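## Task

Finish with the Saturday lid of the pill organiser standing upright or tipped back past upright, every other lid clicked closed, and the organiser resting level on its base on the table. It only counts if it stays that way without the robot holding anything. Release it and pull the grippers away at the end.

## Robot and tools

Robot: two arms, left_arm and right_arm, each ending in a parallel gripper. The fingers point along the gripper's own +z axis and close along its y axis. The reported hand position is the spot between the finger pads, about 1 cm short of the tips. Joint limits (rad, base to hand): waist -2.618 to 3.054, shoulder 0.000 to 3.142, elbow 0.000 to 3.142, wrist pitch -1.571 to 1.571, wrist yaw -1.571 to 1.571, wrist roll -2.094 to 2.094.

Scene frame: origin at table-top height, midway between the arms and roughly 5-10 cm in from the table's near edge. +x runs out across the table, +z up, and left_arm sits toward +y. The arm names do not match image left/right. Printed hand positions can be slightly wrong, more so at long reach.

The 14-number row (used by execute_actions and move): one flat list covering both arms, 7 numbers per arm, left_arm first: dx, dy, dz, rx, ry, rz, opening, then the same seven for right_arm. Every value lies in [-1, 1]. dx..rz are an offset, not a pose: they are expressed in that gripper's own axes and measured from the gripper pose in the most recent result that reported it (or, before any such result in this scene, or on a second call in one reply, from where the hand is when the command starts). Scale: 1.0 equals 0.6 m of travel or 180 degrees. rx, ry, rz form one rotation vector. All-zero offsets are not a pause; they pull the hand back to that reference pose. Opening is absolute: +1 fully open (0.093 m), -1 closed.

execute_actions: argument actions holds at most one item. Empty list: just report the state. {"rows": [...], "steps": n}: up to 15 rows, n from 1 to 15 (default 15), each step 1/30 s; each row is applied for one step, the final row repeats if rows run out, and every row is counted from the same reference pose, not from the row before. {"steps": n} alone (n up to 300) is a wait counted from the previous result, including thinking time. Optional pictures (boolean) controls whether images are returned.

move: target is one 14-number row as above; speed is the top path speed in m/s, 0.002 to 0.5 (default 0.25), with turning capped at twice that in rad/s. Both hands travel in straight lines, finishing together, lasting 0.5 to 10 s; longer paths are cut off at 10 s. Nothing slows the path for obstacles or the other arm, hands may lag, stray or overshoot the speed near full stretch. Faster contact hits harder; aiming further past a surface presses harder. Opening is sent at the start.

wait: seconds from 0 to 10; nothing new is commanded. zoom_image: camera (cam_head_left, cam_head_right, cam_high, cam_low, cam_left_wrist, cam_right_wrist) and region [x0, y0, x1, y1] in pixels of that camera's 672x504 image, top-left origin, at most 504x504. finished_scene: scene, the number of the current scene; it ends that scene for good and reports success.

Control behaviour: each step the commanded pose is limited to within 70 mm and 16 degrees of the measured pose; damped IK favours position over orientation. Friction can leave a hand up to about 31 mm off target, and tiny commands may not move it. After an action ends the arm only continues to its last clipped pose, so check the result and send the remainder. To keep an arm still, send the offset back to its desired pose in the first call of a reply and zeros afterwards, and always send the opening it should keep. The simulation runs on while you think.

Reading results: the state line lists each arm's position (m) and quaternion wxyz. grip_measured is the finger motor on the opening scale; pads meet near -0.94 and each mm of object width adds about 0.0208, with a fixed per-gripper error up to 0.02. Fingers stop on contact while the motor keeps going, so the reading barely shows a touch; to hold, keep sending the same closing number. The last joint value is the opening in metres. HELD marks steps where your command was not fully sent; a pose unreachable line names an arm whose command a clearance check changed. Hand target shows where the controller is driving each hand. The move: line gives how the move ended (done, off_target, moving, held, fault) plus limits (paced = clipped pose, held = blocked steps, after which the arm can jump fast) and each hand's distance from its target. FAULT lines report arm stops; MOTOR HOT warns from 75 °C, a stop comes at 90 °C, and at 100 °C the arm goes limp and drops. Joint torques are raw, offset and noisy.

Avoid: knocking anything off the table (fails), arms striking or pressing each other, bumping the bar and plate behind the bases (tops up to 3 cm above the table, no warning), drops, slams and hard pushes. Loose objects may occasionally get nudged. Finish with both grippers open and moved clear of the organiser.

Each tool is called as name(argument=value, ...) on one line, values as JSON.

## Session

execute_actions(actions=[])

Scene clock: 0.00 s of 4800.00 s.
left_arm: end_effector_position=(+0.3504, +0.2561, +0.3768) grip_measured=+1.000 end_effector_quat_wxyz=(+0.633, -0.166, +0.643, -0.398) | right_arm: end_effector_position=(+0.3213, -0.1458, +0.2524) grip_measured=+1.000 end_effector_quat_wxyz=(-0.132, +0.850, -0.507, +0.058)
Joint positions: left_arm=[-0.05   1.007  0.849  0.249  0.212 -0.824  0.093] | right_arm=[ 0.48   1.763  2.049 -1.54  -0.086 -1.601  0.093]
Joint velocities: left_arm=[ 0.002  0.022 -0.012 -0.037 -0.007 -0.037  0.   ] | right_arm=[-0.002  0.007 -0.012 -0.037 -0.095 -0.037  0.   ]
Joint torques (N m, as the arm reports them, + toward a larger angle): no reading
Motor temperatures (°C, as the motors report them): left_arm=[29 36 33 36 29 28] | right_arm=[30 28 30 32 30 31]
Hand target (left_arm): +0.350, +0.256, +0.377; +0.633, -0.166, +0.643, -0.398
Hand target (right_arm): +0.321, -0.146, +0.252; -0.132, +0.850, -0.507, +0.058

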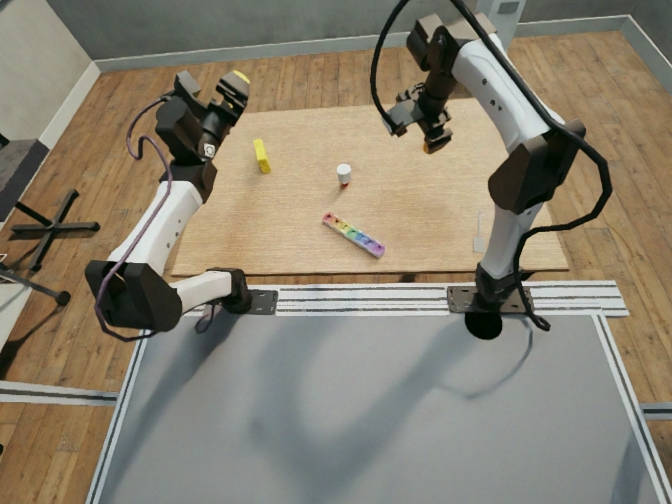

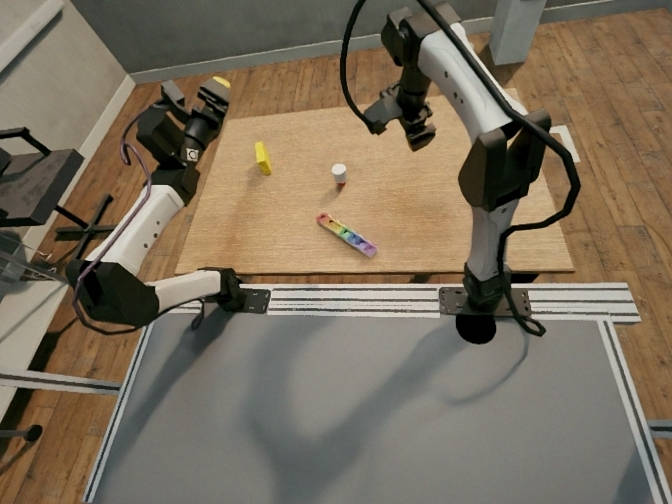

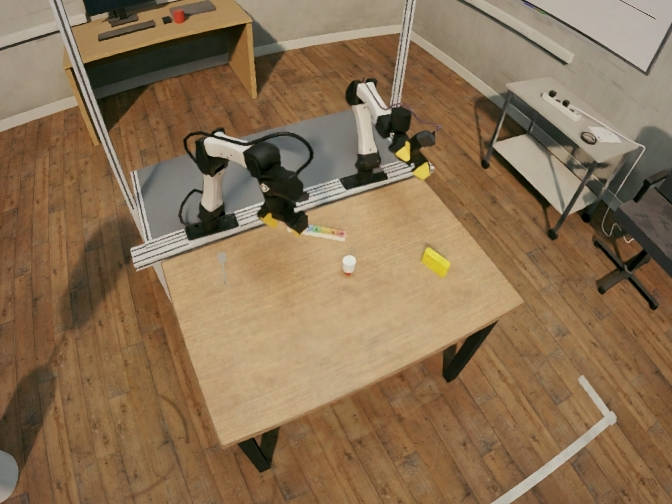

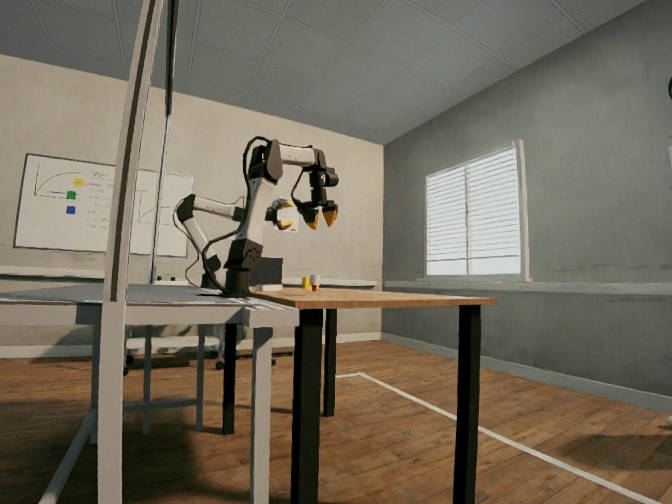

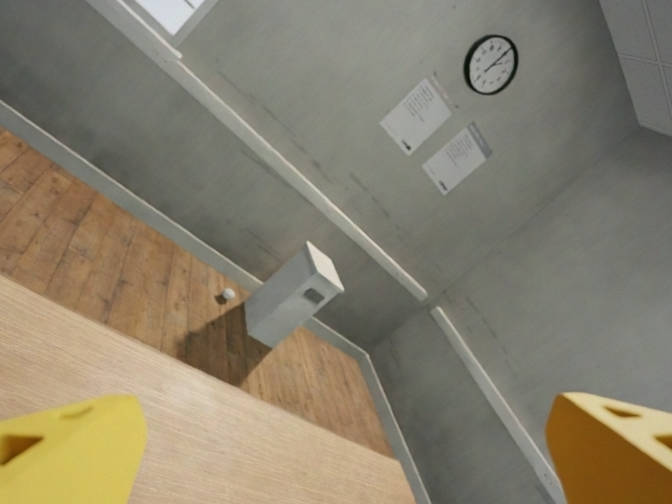

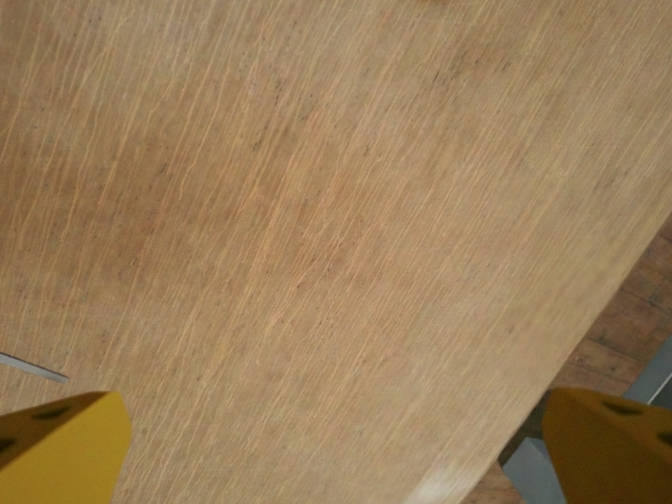

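zoom_image(camera="cam_head_left", region=[305,155,405,270])

Region (305, 155, 405, 270) of cam_head_left's 672x504 image, scaled by 4.383, with more detail than that image has; it fills the left 438 columns of this view, and the rest is white.

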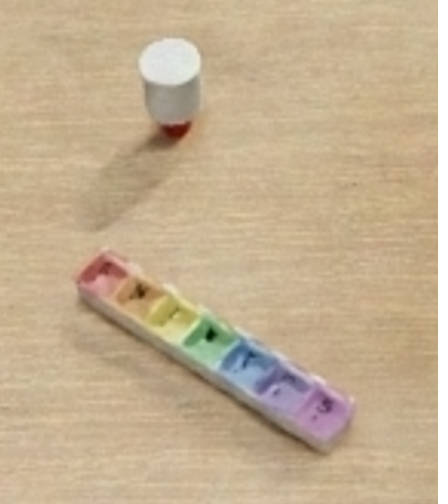

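move(target=[0,0,0,0,0,0,-1,-0.3045,0.184,0.187,-0.074,0.063,0.366,0.6], speed=0.3)

Scene clock: 7.53 s of 4800.00 s.
left_arm: end_effector_position=(+0.3504, +0.2561, +0.3768) grip_measured=-0.975 end_effector_quat_wxyz=(+0.633, -0.166, +0.643, -0.398) | right_arm: end_effector_position=(+0.1721, -0.0196, +0.1294) grip_measured=+0.602 end_effector_quat_wxyz=(+0.015, -0.442, +0.897, +0.002)
Joint positions: left_arm=[-0.05   1.007  0.849  0.249  0.212 -0.824  0.   ] | right_arm=[ 1.082  1.797  1.645 -1.343 -0.001  0.133  0.074]
Joint velocities: left_arm=[ 0.002  0.017 -0.012  0.022  0.095  0.022  0.   ] | right_arm=[ 0.007 -0.007 -0.012  0.022  0.037  0.022 -0.001]
Joint torques (N m, as the arm reports them, + toward a larger angle): left_arm=[-0.15 -3.06  9.89  2.62 -0.01 -0.13] | right_arm=[ 0.81 -9.44  5.1   0.63  0.03  0.05]
Motor temperatures (°C, as the motors report them): left_arm=[29 36 35 39 29 28] | right_arm=[30 29 30 32 30 31]
Hand target (left_arm): +0.350, +0.256, +0.377; +0.633, -0.166, +0.643, -0.398
Hand target (right_arm): +0.169, -0.022, +0.119; +0.000, -0.437, +0.899, -0.005
Off the commanded pose (left_arm): 0.000 m, 0 deg.
Off the commanded pose (right_arm): 0.011 m, 2 deg.
After step 90, 1.87 s passed at rest.
move: off_target (right_arm)

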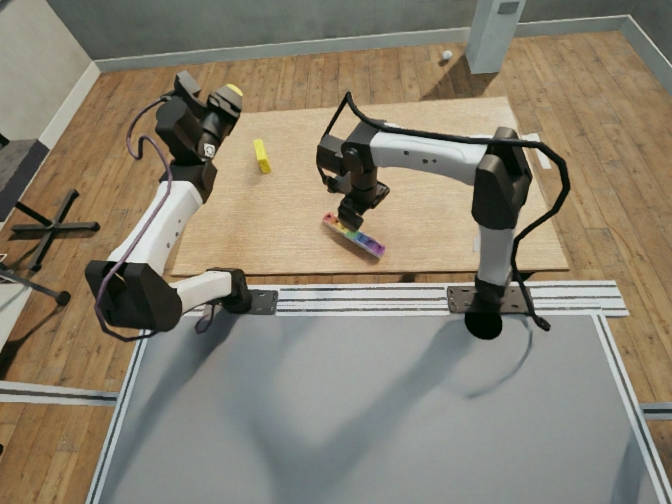

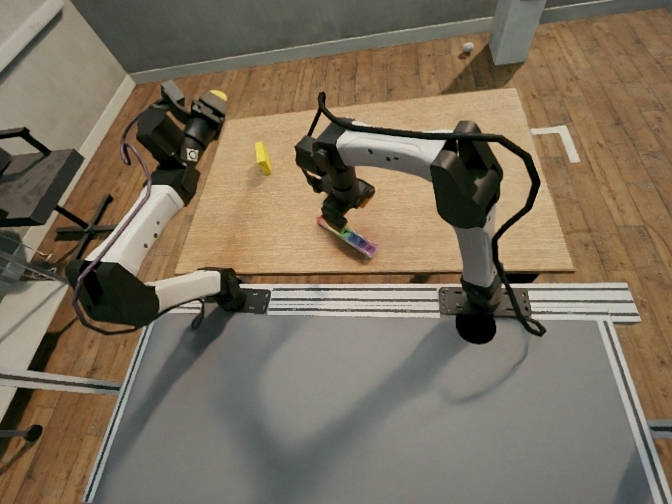

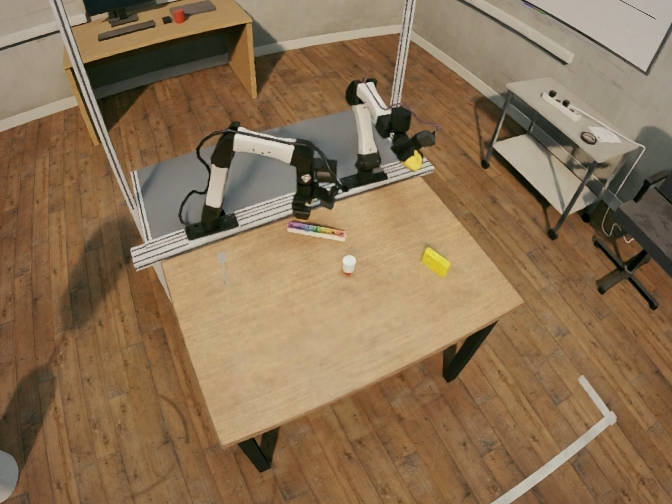

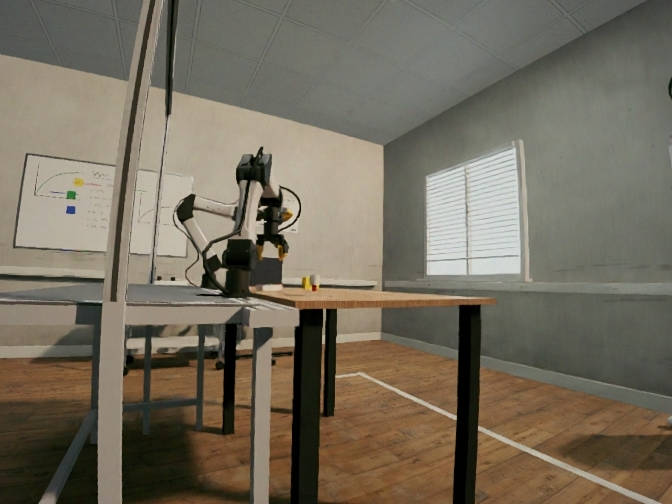

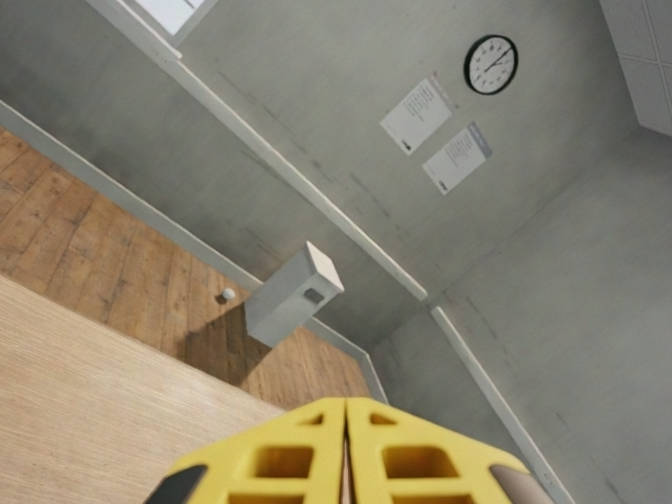

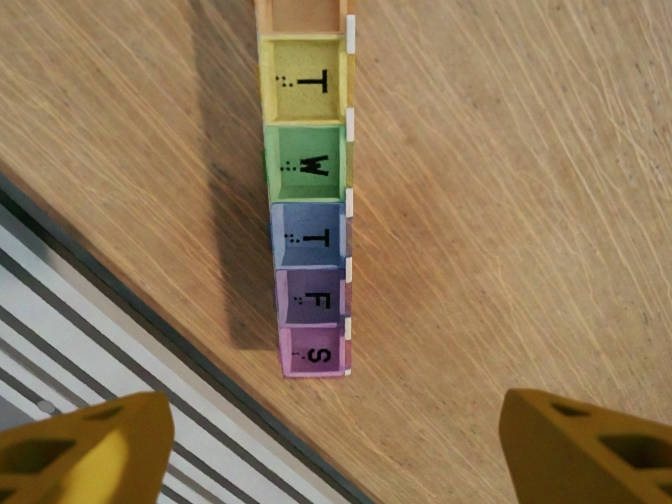

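execute_actions(actions=[])

Scene clock: 10.50 s of 4800.00 s.
left_arm: end_effector_position=(+0.3504, +0.2561, +0.3768) grip_measured=-0.975 end_effector_quat_wxyz=(+0.633, -0.166, +0.643, -0.398) | right_arm: end_effector_position=(+0.1721, -0.0194, +0.1295) grip_measured=+0.602 end_effector_quat_wxyz=(+0.016, -0.441, +0.898, +0.002)
Joint positions: left_arm=[-0.05   1.007  0.849  0.249  0.212 -0.824  0.   ] | right_arm=[ 1.082  1.797  1.645 -1.342 -0.001  0.135  0.074]
Joint velocities: left_arm=[-0.007 -0.007 -0.002  0.066  0.037  0.022  0.   ] | right_arm=[-0.007  0.012 -0.017 -0.022 -0.051 -0.022  0.   ]
Joint torques (N m, as the arm reports them, + toward a larger angle): left_arm=[-0.29 -3.26  9.64  2.61 -0.01 -0.03] | right_arm=[ 0.77 -9.48  5.18  0.63  0.03  0.05]
Motor temperatures (°C, as the motors report them): left_arm=[29 36 36 40 29 28] | right_arm=[30 29 30 32 30 31]
Hand target (left_arm): +0.350, +0.256, +0.377; +0.633, -0.166, +0.643, -0.398
Hand target (right_arm): +0.169, -0.022, +0.119; +0.000, -0.438, +0.899, -0.005
Off the commanded pose (left_arm): 0.000 m, 0 deg.
Off the commanded pose (right_arm): 0.011 m, 2 deg.
Steps of this call (steps 1 to 89: nothing new was sent). Readings (end_effector_position):
1: left_arm (+0.3504, +0.2561, +0.3768) | right_arm (+0.1721, -0.0195, +0.1295)
2: left_arm (+0.3504, +0.2561, +0.3768) | right_arm (+0.1721, -0.0195, +0.1295)
4: left_arm (+0.3504, +0.2561, +0.3768) | right_arm (+0.1721, -0.0195, +0.1295)
8: left_arm (+0.3504, +0.2561, +0.3768) | right_arm (+0.1721, -0.0195, +0.1295)
89: the state above

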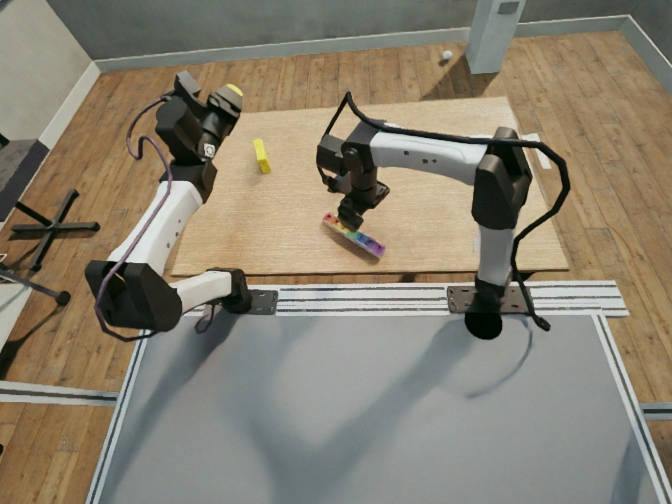

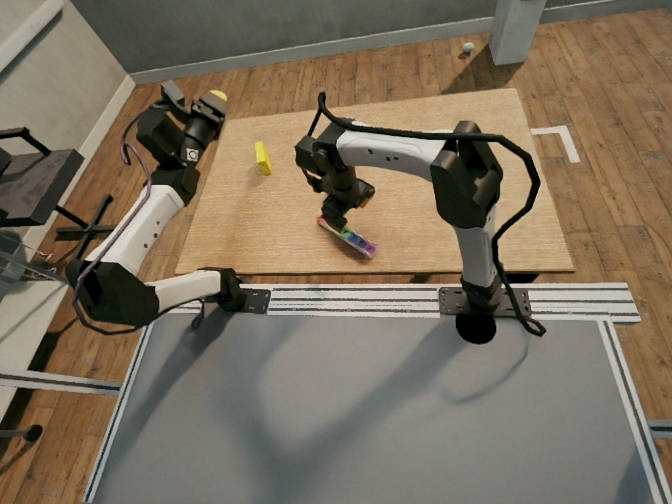

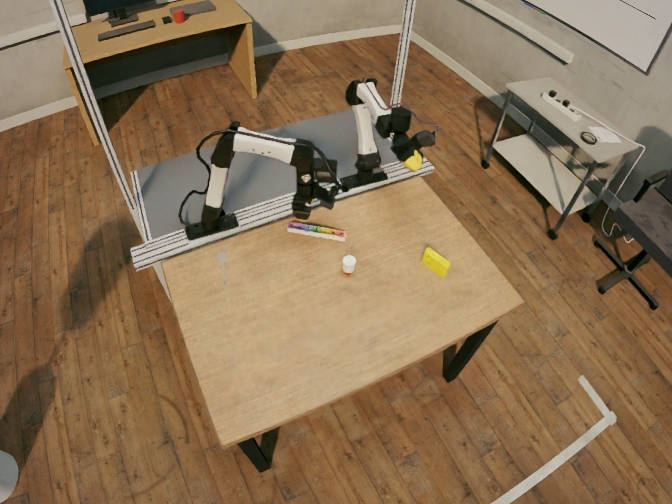

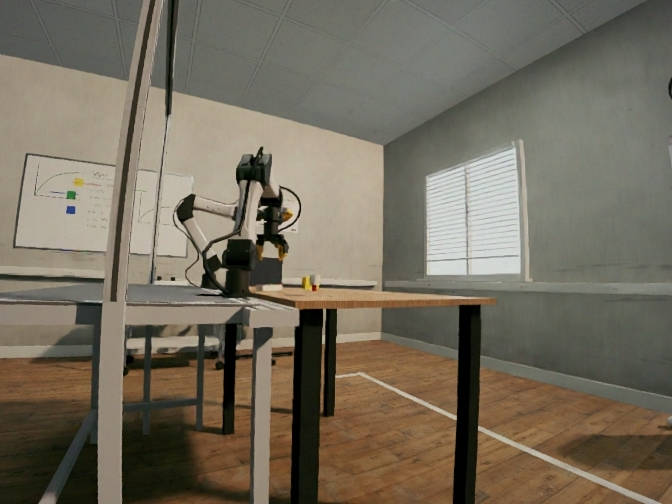

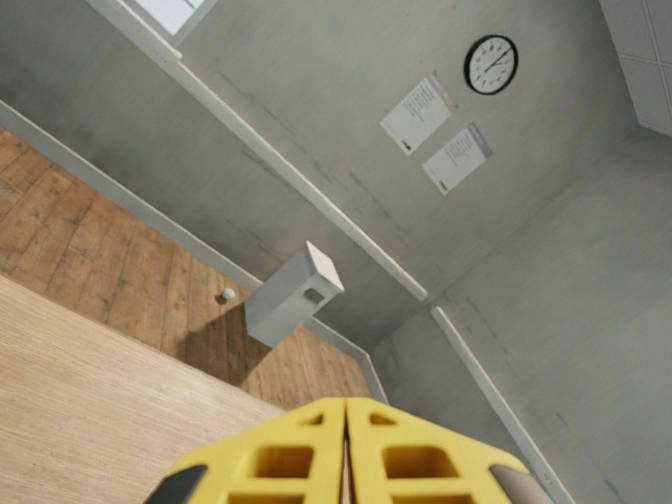

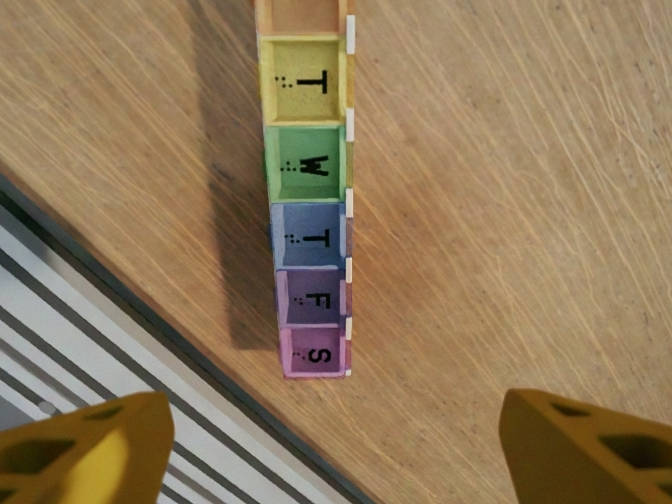

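move(target=[0,0,0,0,0,0,-1,0,0.025,0.135,0,0.01,0,0.6], speed=0.15)

Scene clock: 12.07 s of 4800.00 s.
left_arm: end_effector_position=(+0.3504, +0.2561, +0.3768) grip_measured=-0.975 end_effector_quat_wxyz=(+0.633, -0.166, +0.643, -0.398) | right_arm: end_effector_position=(+0.1672, -0.0056, +0.0570) grip_measured=+0.602 end_effector_quat_wxyz=(+0.012, -0.442, +0.897, +0.001)
Joint positions: left_arm=[-0.05   1.007  0.849  0.249  0.212 -0.824  0.   ] | right_arm=[ 1.116  1.867  1.449 -1.084 -0.001  0.165  0.074]
Joint velocities: left_arm=[-0.007 -0.002 -0.007 -0.007  0.066 -0.022  0.   ] | right_arm=[-0.012  0.002 -0.007 -0.095 -0.066  0.007  0.001]
Joint torques (N m, as the arm reports them, + toward a larger angle): left_arm=[-0.19 -3.31  9.54  2.59 -0.03 -0.08] | right_arm=[  0.97 -10.26   5.21   0.62   0.07   0.02]
Motor temperatures (°C, as the motors report them): left_arm=[29 36 36 41 29 28] | right_arm=[30 30 30 32 30 31]
Hand target (left_arm): +0.350, +0.256, +0.377; +0.633, -0.166, +0.643, -0.398
Hand target (right_arm): +0.163, -0.009, +0.049; +0.002, -0.440, +0.898, -0.005
Off the commanded pose (left_arm): 0.000 m, 0 deg.
Off the commanded pose (right_arm): 0.010 m, 1 deg.
move: done

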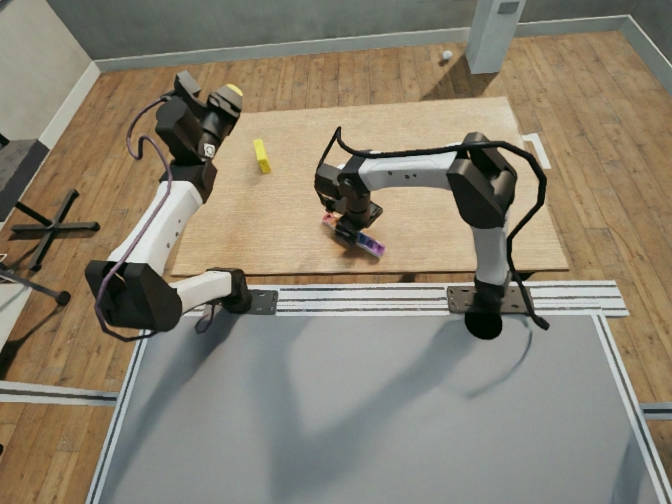

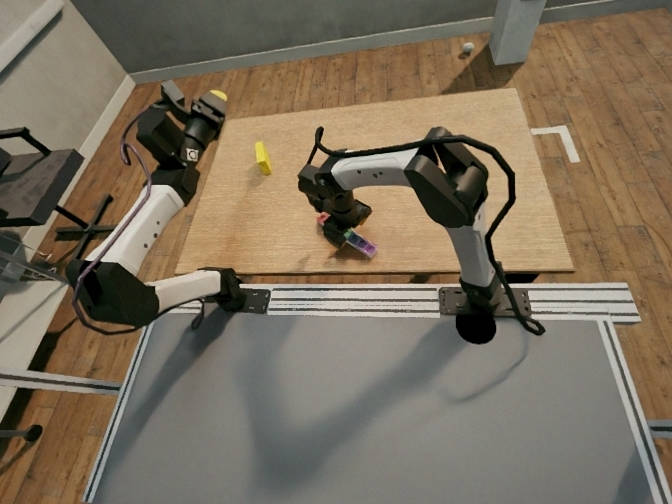

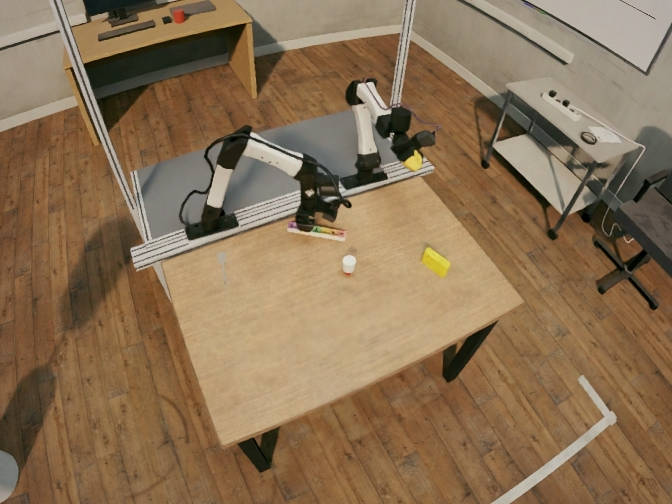

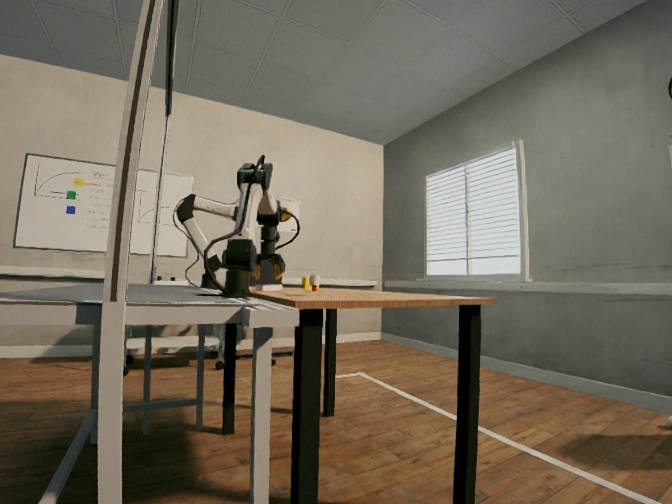

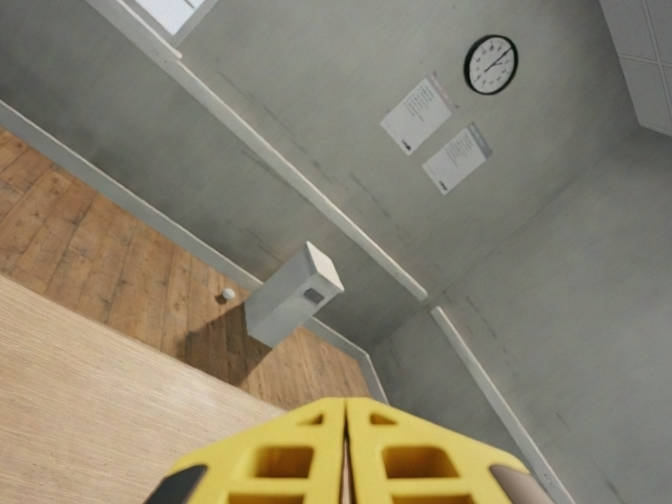

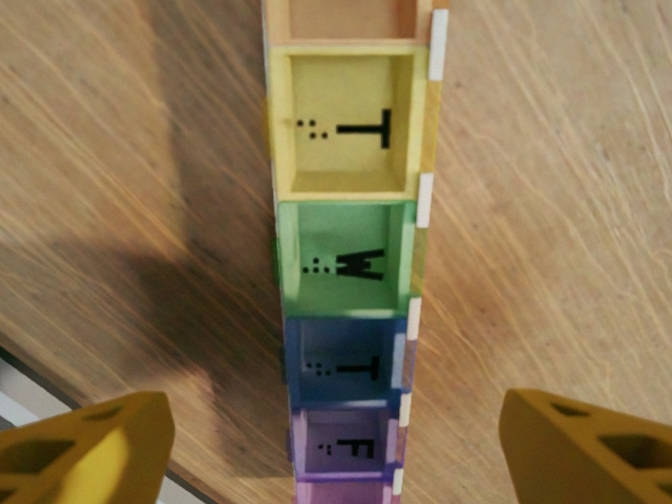

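move(target=[0,0,0,0,0,0,-1,0.012,-0.006,0.074,0,0.008,0,0.5], speed=0.08)

Scene clock: 13.60 s of 4800.00 s.
left_arm: end_effector_position=(+0.3504, +0.2561, +0.3768) grip_measured=-0.975 end_effector_quat_wxyz=(+0.633, -0.166, +0.643, -0.398) | right_arm: end_effector_position=(+0.1677, -0.0056, +0.0230) grip_measured=+0.502 end_effector_quat_wxyz=(+0.014, -0.442, +0.897, +0.003)
Joint positions: left_arm=[-0.05   1.007  0.849  0.249  0.212 -0.824  0.   ] | right_arm=[ 1.116  1.9    1.353 -0.949 -0.001  0.165  0.069]
Joint velocities: left_arm=[ 0.007  0.002  0.002  0.007 -0.051  0.007  0.   ] | right_arm=[-0.007 -0.002  0.002  0.051  0.007 -0.081  0.   ]
Joint torques (N m, as the arm reports them, + toward a larger angle): left_arm=[-0.22 -3.43  9.46  2.61  0.   -0.15] | right_arm=[ -0.08 -10.24   5.07   0.69   0.02  -0.19]
Motor temperatures (°C, as the motors report them): left_arm=[29 36 36 41 29 28] | right_arm=[30 30 31 32 30 31]
Hand target (left_arm): +0.350, +0.256, +0.377; +0.633, -0.166, +0.643, -0.398
Hand target (right_arm): +0.167, -0.013, +0.013; +0.001, -0.442, +0.897, -0.005
Off the commanded pose (left_arm): 0.000 m, 0 deg.
Off the commanded pose (right_arm): 0.013 m, 2 deg.
move: off_target (right_arm)

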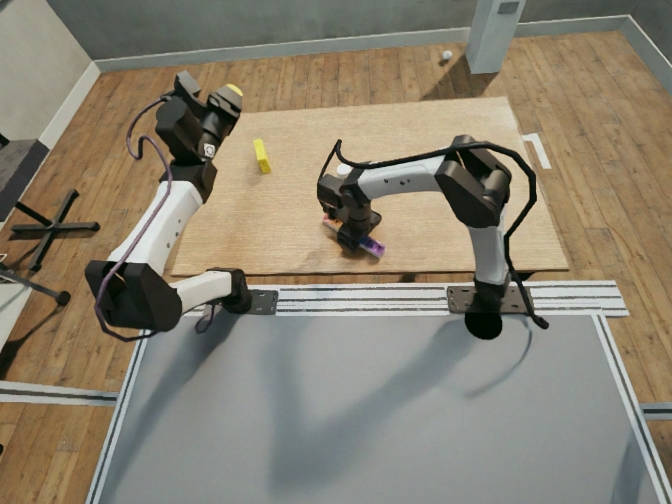

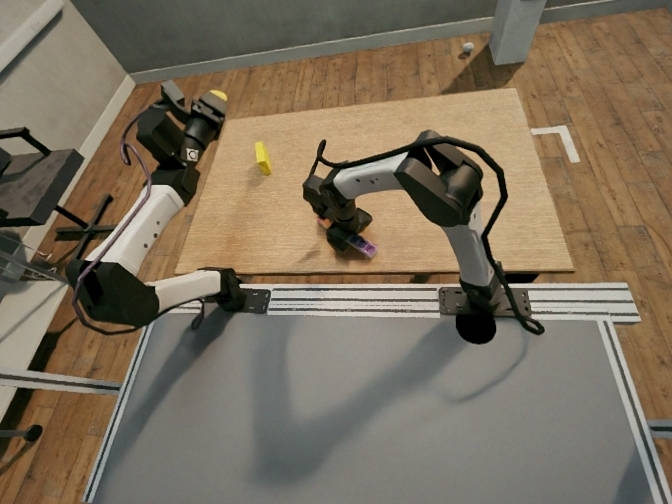

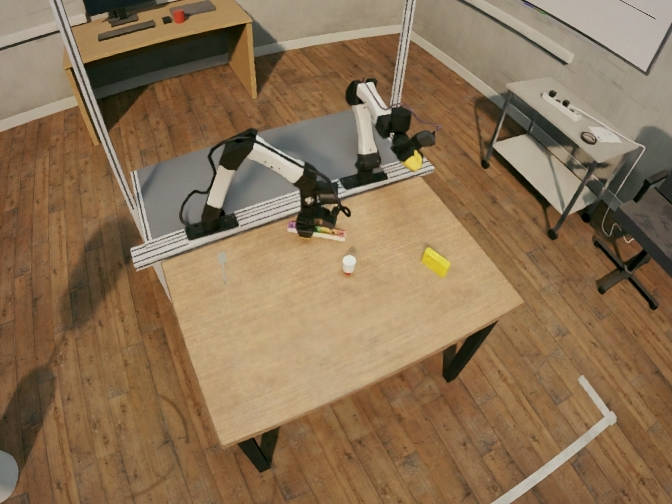

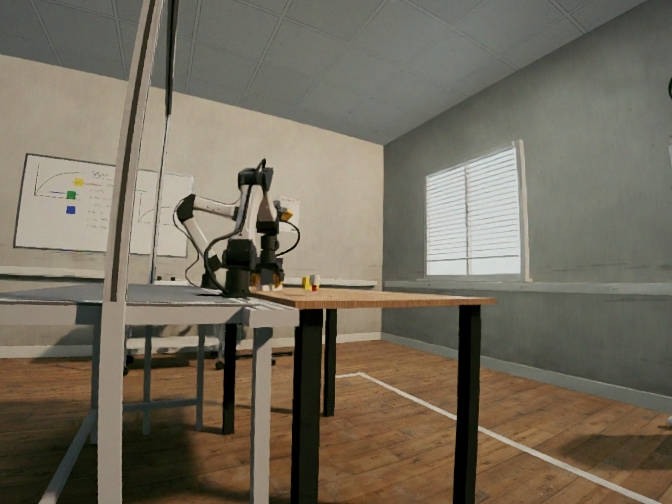

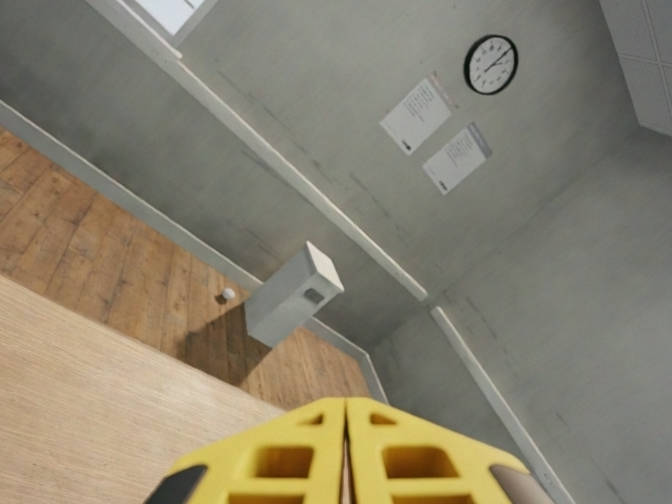

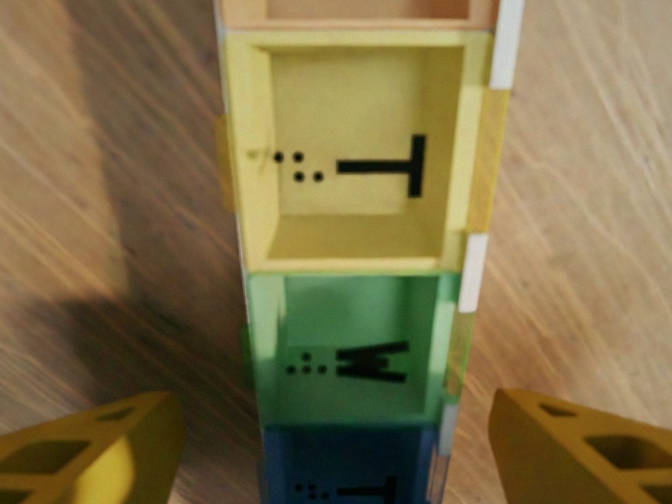

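execute_actions(actions=[{"rows":[[0,0,0,0,0,0,-1,0,-0.01,0,0,0,0,0.4],[0,0,0,0,0,0,-1,0,-0.01,0,0,0,0,0.3],[0,0,0,0,0,0,-1,0,-0.01,0,0,0,0,0.2],[0,0,0,0,0,0,-1,0,-0.01,0,0,0,0,0.1],[0,0,0,0,0,0,-1,0,-0.01,0,0,0,0,0.03],[0,0,0,0,0,0,-1,0,-0.01,0,0,0,0,-0.03],[0,0,0,0,0,0,-1,0,-0.01,0,0,0,0,-0.08],[0,0,0,0,0,0,-1,0,-0.01,0,0,0,0,-0.13],[0,0,0,0,0,0,-1,0,-0.01,0,0,0,0,-0.18],[0,0,0,0,0,0,-1,0,-0.01,0,0,0,0,-0.23],[0,0,0,0,0,0,-1,0,-0.01,0,0,0,0,-0.3],[0,0,0,0,0,0,-1,0,-0.01,0,0,0,0,-0.37],[0,0,0,0,0,0,-1,0,-0.01,0,0,0,0,-0.44],[0,0,0,0,0,0,-1,0,-0.01,0,0,0,0,-0.5]]}], pictures=false)

move(target=[0,0,0,0,0,0,-1,0,0,-0.045,0,0,0,-0.5], speed=0.06)

Scene clock: 15.17 s of 4800.00 s.
left_arm: end_effector_position=(+0.3504, +0.2561, +0.3768) grip_measured=-0.975 end_effector_quat_wxyz=(+0.633, -0.166, +0.643, -0.398) | right_arm: end_effector_position=(+0.1704, -0.0066, +0.0230) grip_measured=-0.383 end_effector_quat_wxyz=(+0.015, -0.442, +0.897, +0.003)
Joint positions: left_arm=[-0.05   1.007  0.849  0.249  0.212 -0.824  0.   ] | right_arm=[ 1.108  1.9    1.353 -0.948 -0.001  0.158  0.027]
Joint velocities: left_arm=[ 0.007  0.012  0.007 -0.051 -0.007 -0.022  0.   ] | right_arm=[ 0.002  0.002 -0.012 -0.022 -0.022 -0.066 -0.   ]
Joint torques (N m, as the arm reports them, + toward a larger angle): left_arm=[-0.24 -3.34  9.24  2.56 -0.02 -0.13] | right_arm=[  0.07 -11.94   6.01   0.59   0.09  -0.1 ]
Motor temperatures (°C, as the motors report them): left_arm=[29 36 37 41 29 28] | right_arm=[30 30 31 32 30 31]
Hand target (left_arm): +0.350, +0.256, +0.377; +0.633, -0.166, +0.643, -0.398
Hand target (right_arm): +0.172, -0.009, +0.023; +0.015, -0.442, +0.897, +0.003
Off the commanded pose (left_arm): 0.000 m, 0 deg.
Off the commanded pose (right_arm): 0.003 m, 0 deg.
Steps of this call (steps 1 to 32: nothing new was sent; steps 33 to 47: all 15 steps of this action). Readings (end_effector_position):
33: left_arm (+0.3504, +0.2561, +0.3768) | right_arm (+0.1681, -0.0054, +0.0230)
34: left_arm (+0.3504, +0.2561, +0.3768) | right_arm (+0.1685, -0.0056, +0.0230)
36: left_arm (+0.3504, +0.2561, +0.3768) | right_arm (+0.1696, -0.0061, +0.0230)
40: left_arm (+0.3504, +0.2561, +0.3768) | right_arm (+0.1704, -0.0066, +0.0230)
47: the state above

Scene clock: 16.33 s of 4800.00 s.
left_arm: end_effector_position=(+0.3504, +0.2561, +0.3768) grip_measured=-0.975 end_effector_quat_wxyz=(+0.633, -0.166, +0.643, -0.398) | right_arm: end_effector_position=(+0.1695, -0.0079, +0.0395) grip_measured=-0.383 end_effector_quat_wxyz=(+0.010, -0.442, +0.897, -0.001)
Joint positions: left_arm=[-0.05   1.007  0.849  0.249  0.212 -0.824  0.   ] | right_arm=[ 1.108  1.885  1.402 -1.023 -0.001  0.158  0.027]
Joint velocities: left_arm=[-0.002 -0.017 -0.017 -0.125 -0.081  0.022  0.   ] | right_arm=[ 0.012 -0.007  0.002 -0.051 -0.007  0.007 -0.001]
Joint torques (N m, as the arm reports them, + toward a larger angle): left_arm=[-0.1  -3.06  9.43  2.57  0.02 -0.14] | right_arm=[  0.55 -13.71   7.32   0.39   0.08  -0.01]
Motor temperatures (°C, as the motors report them): left_arm=[29 36 37 42 29 28] | right_arm=[30 30 31 32 30 31]
Hand target (left_arm): +0.350, +0.256, +0.377; +0.633, -0.166, +0.643, -0.398
Hand target (right_arm): +0.169, -0.007, +0.050; +0.015, -0.442, +0.897, +0.003
Off the commanded pose (left_arm): 0.000 m, 0 deg.
Off the commanded pose (right_arm): 0.011 m, 1 deg.
move: off_target (right_arm)

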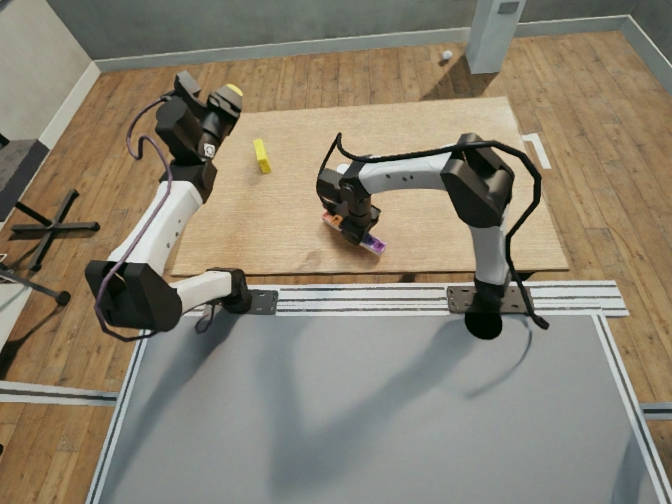

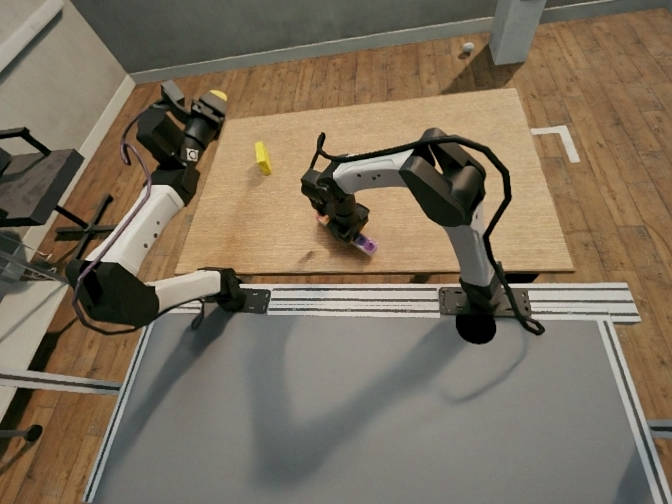

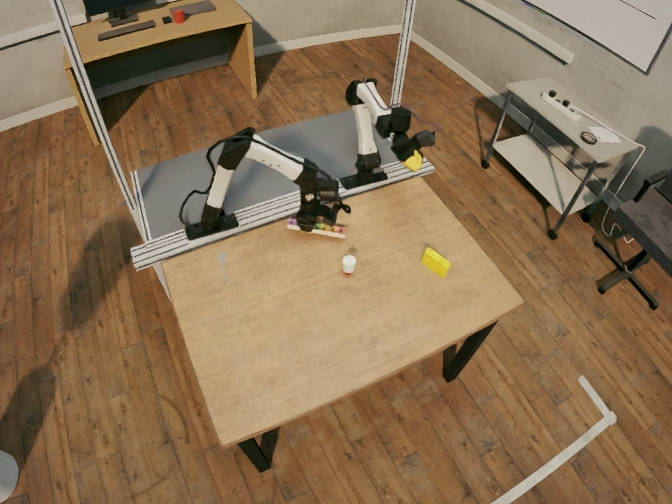

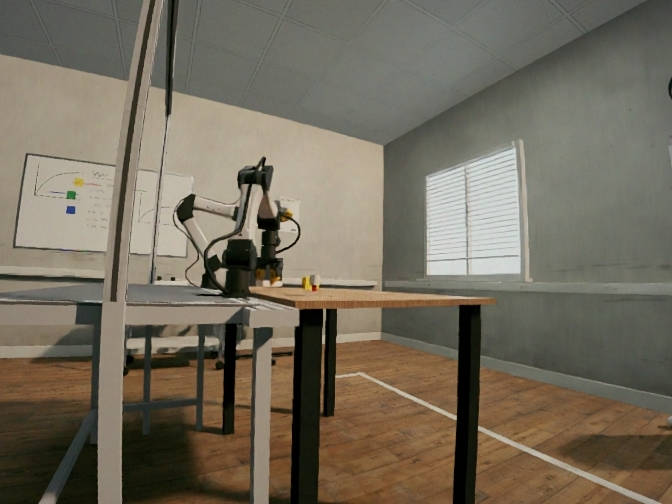

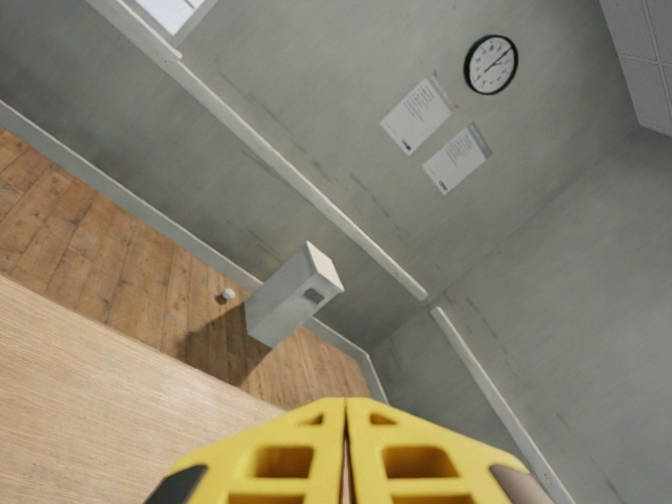

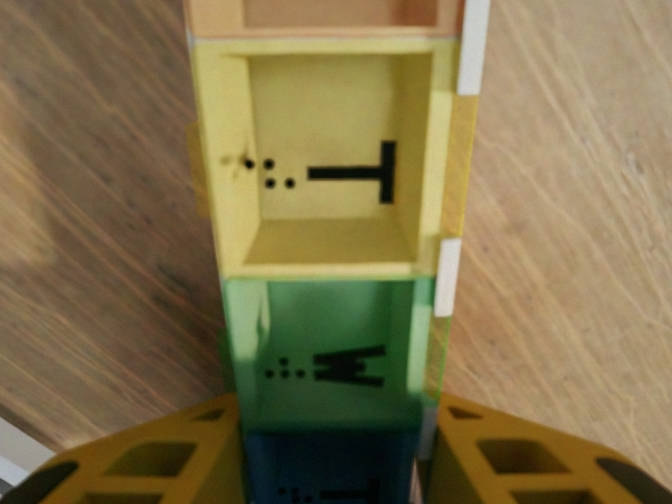

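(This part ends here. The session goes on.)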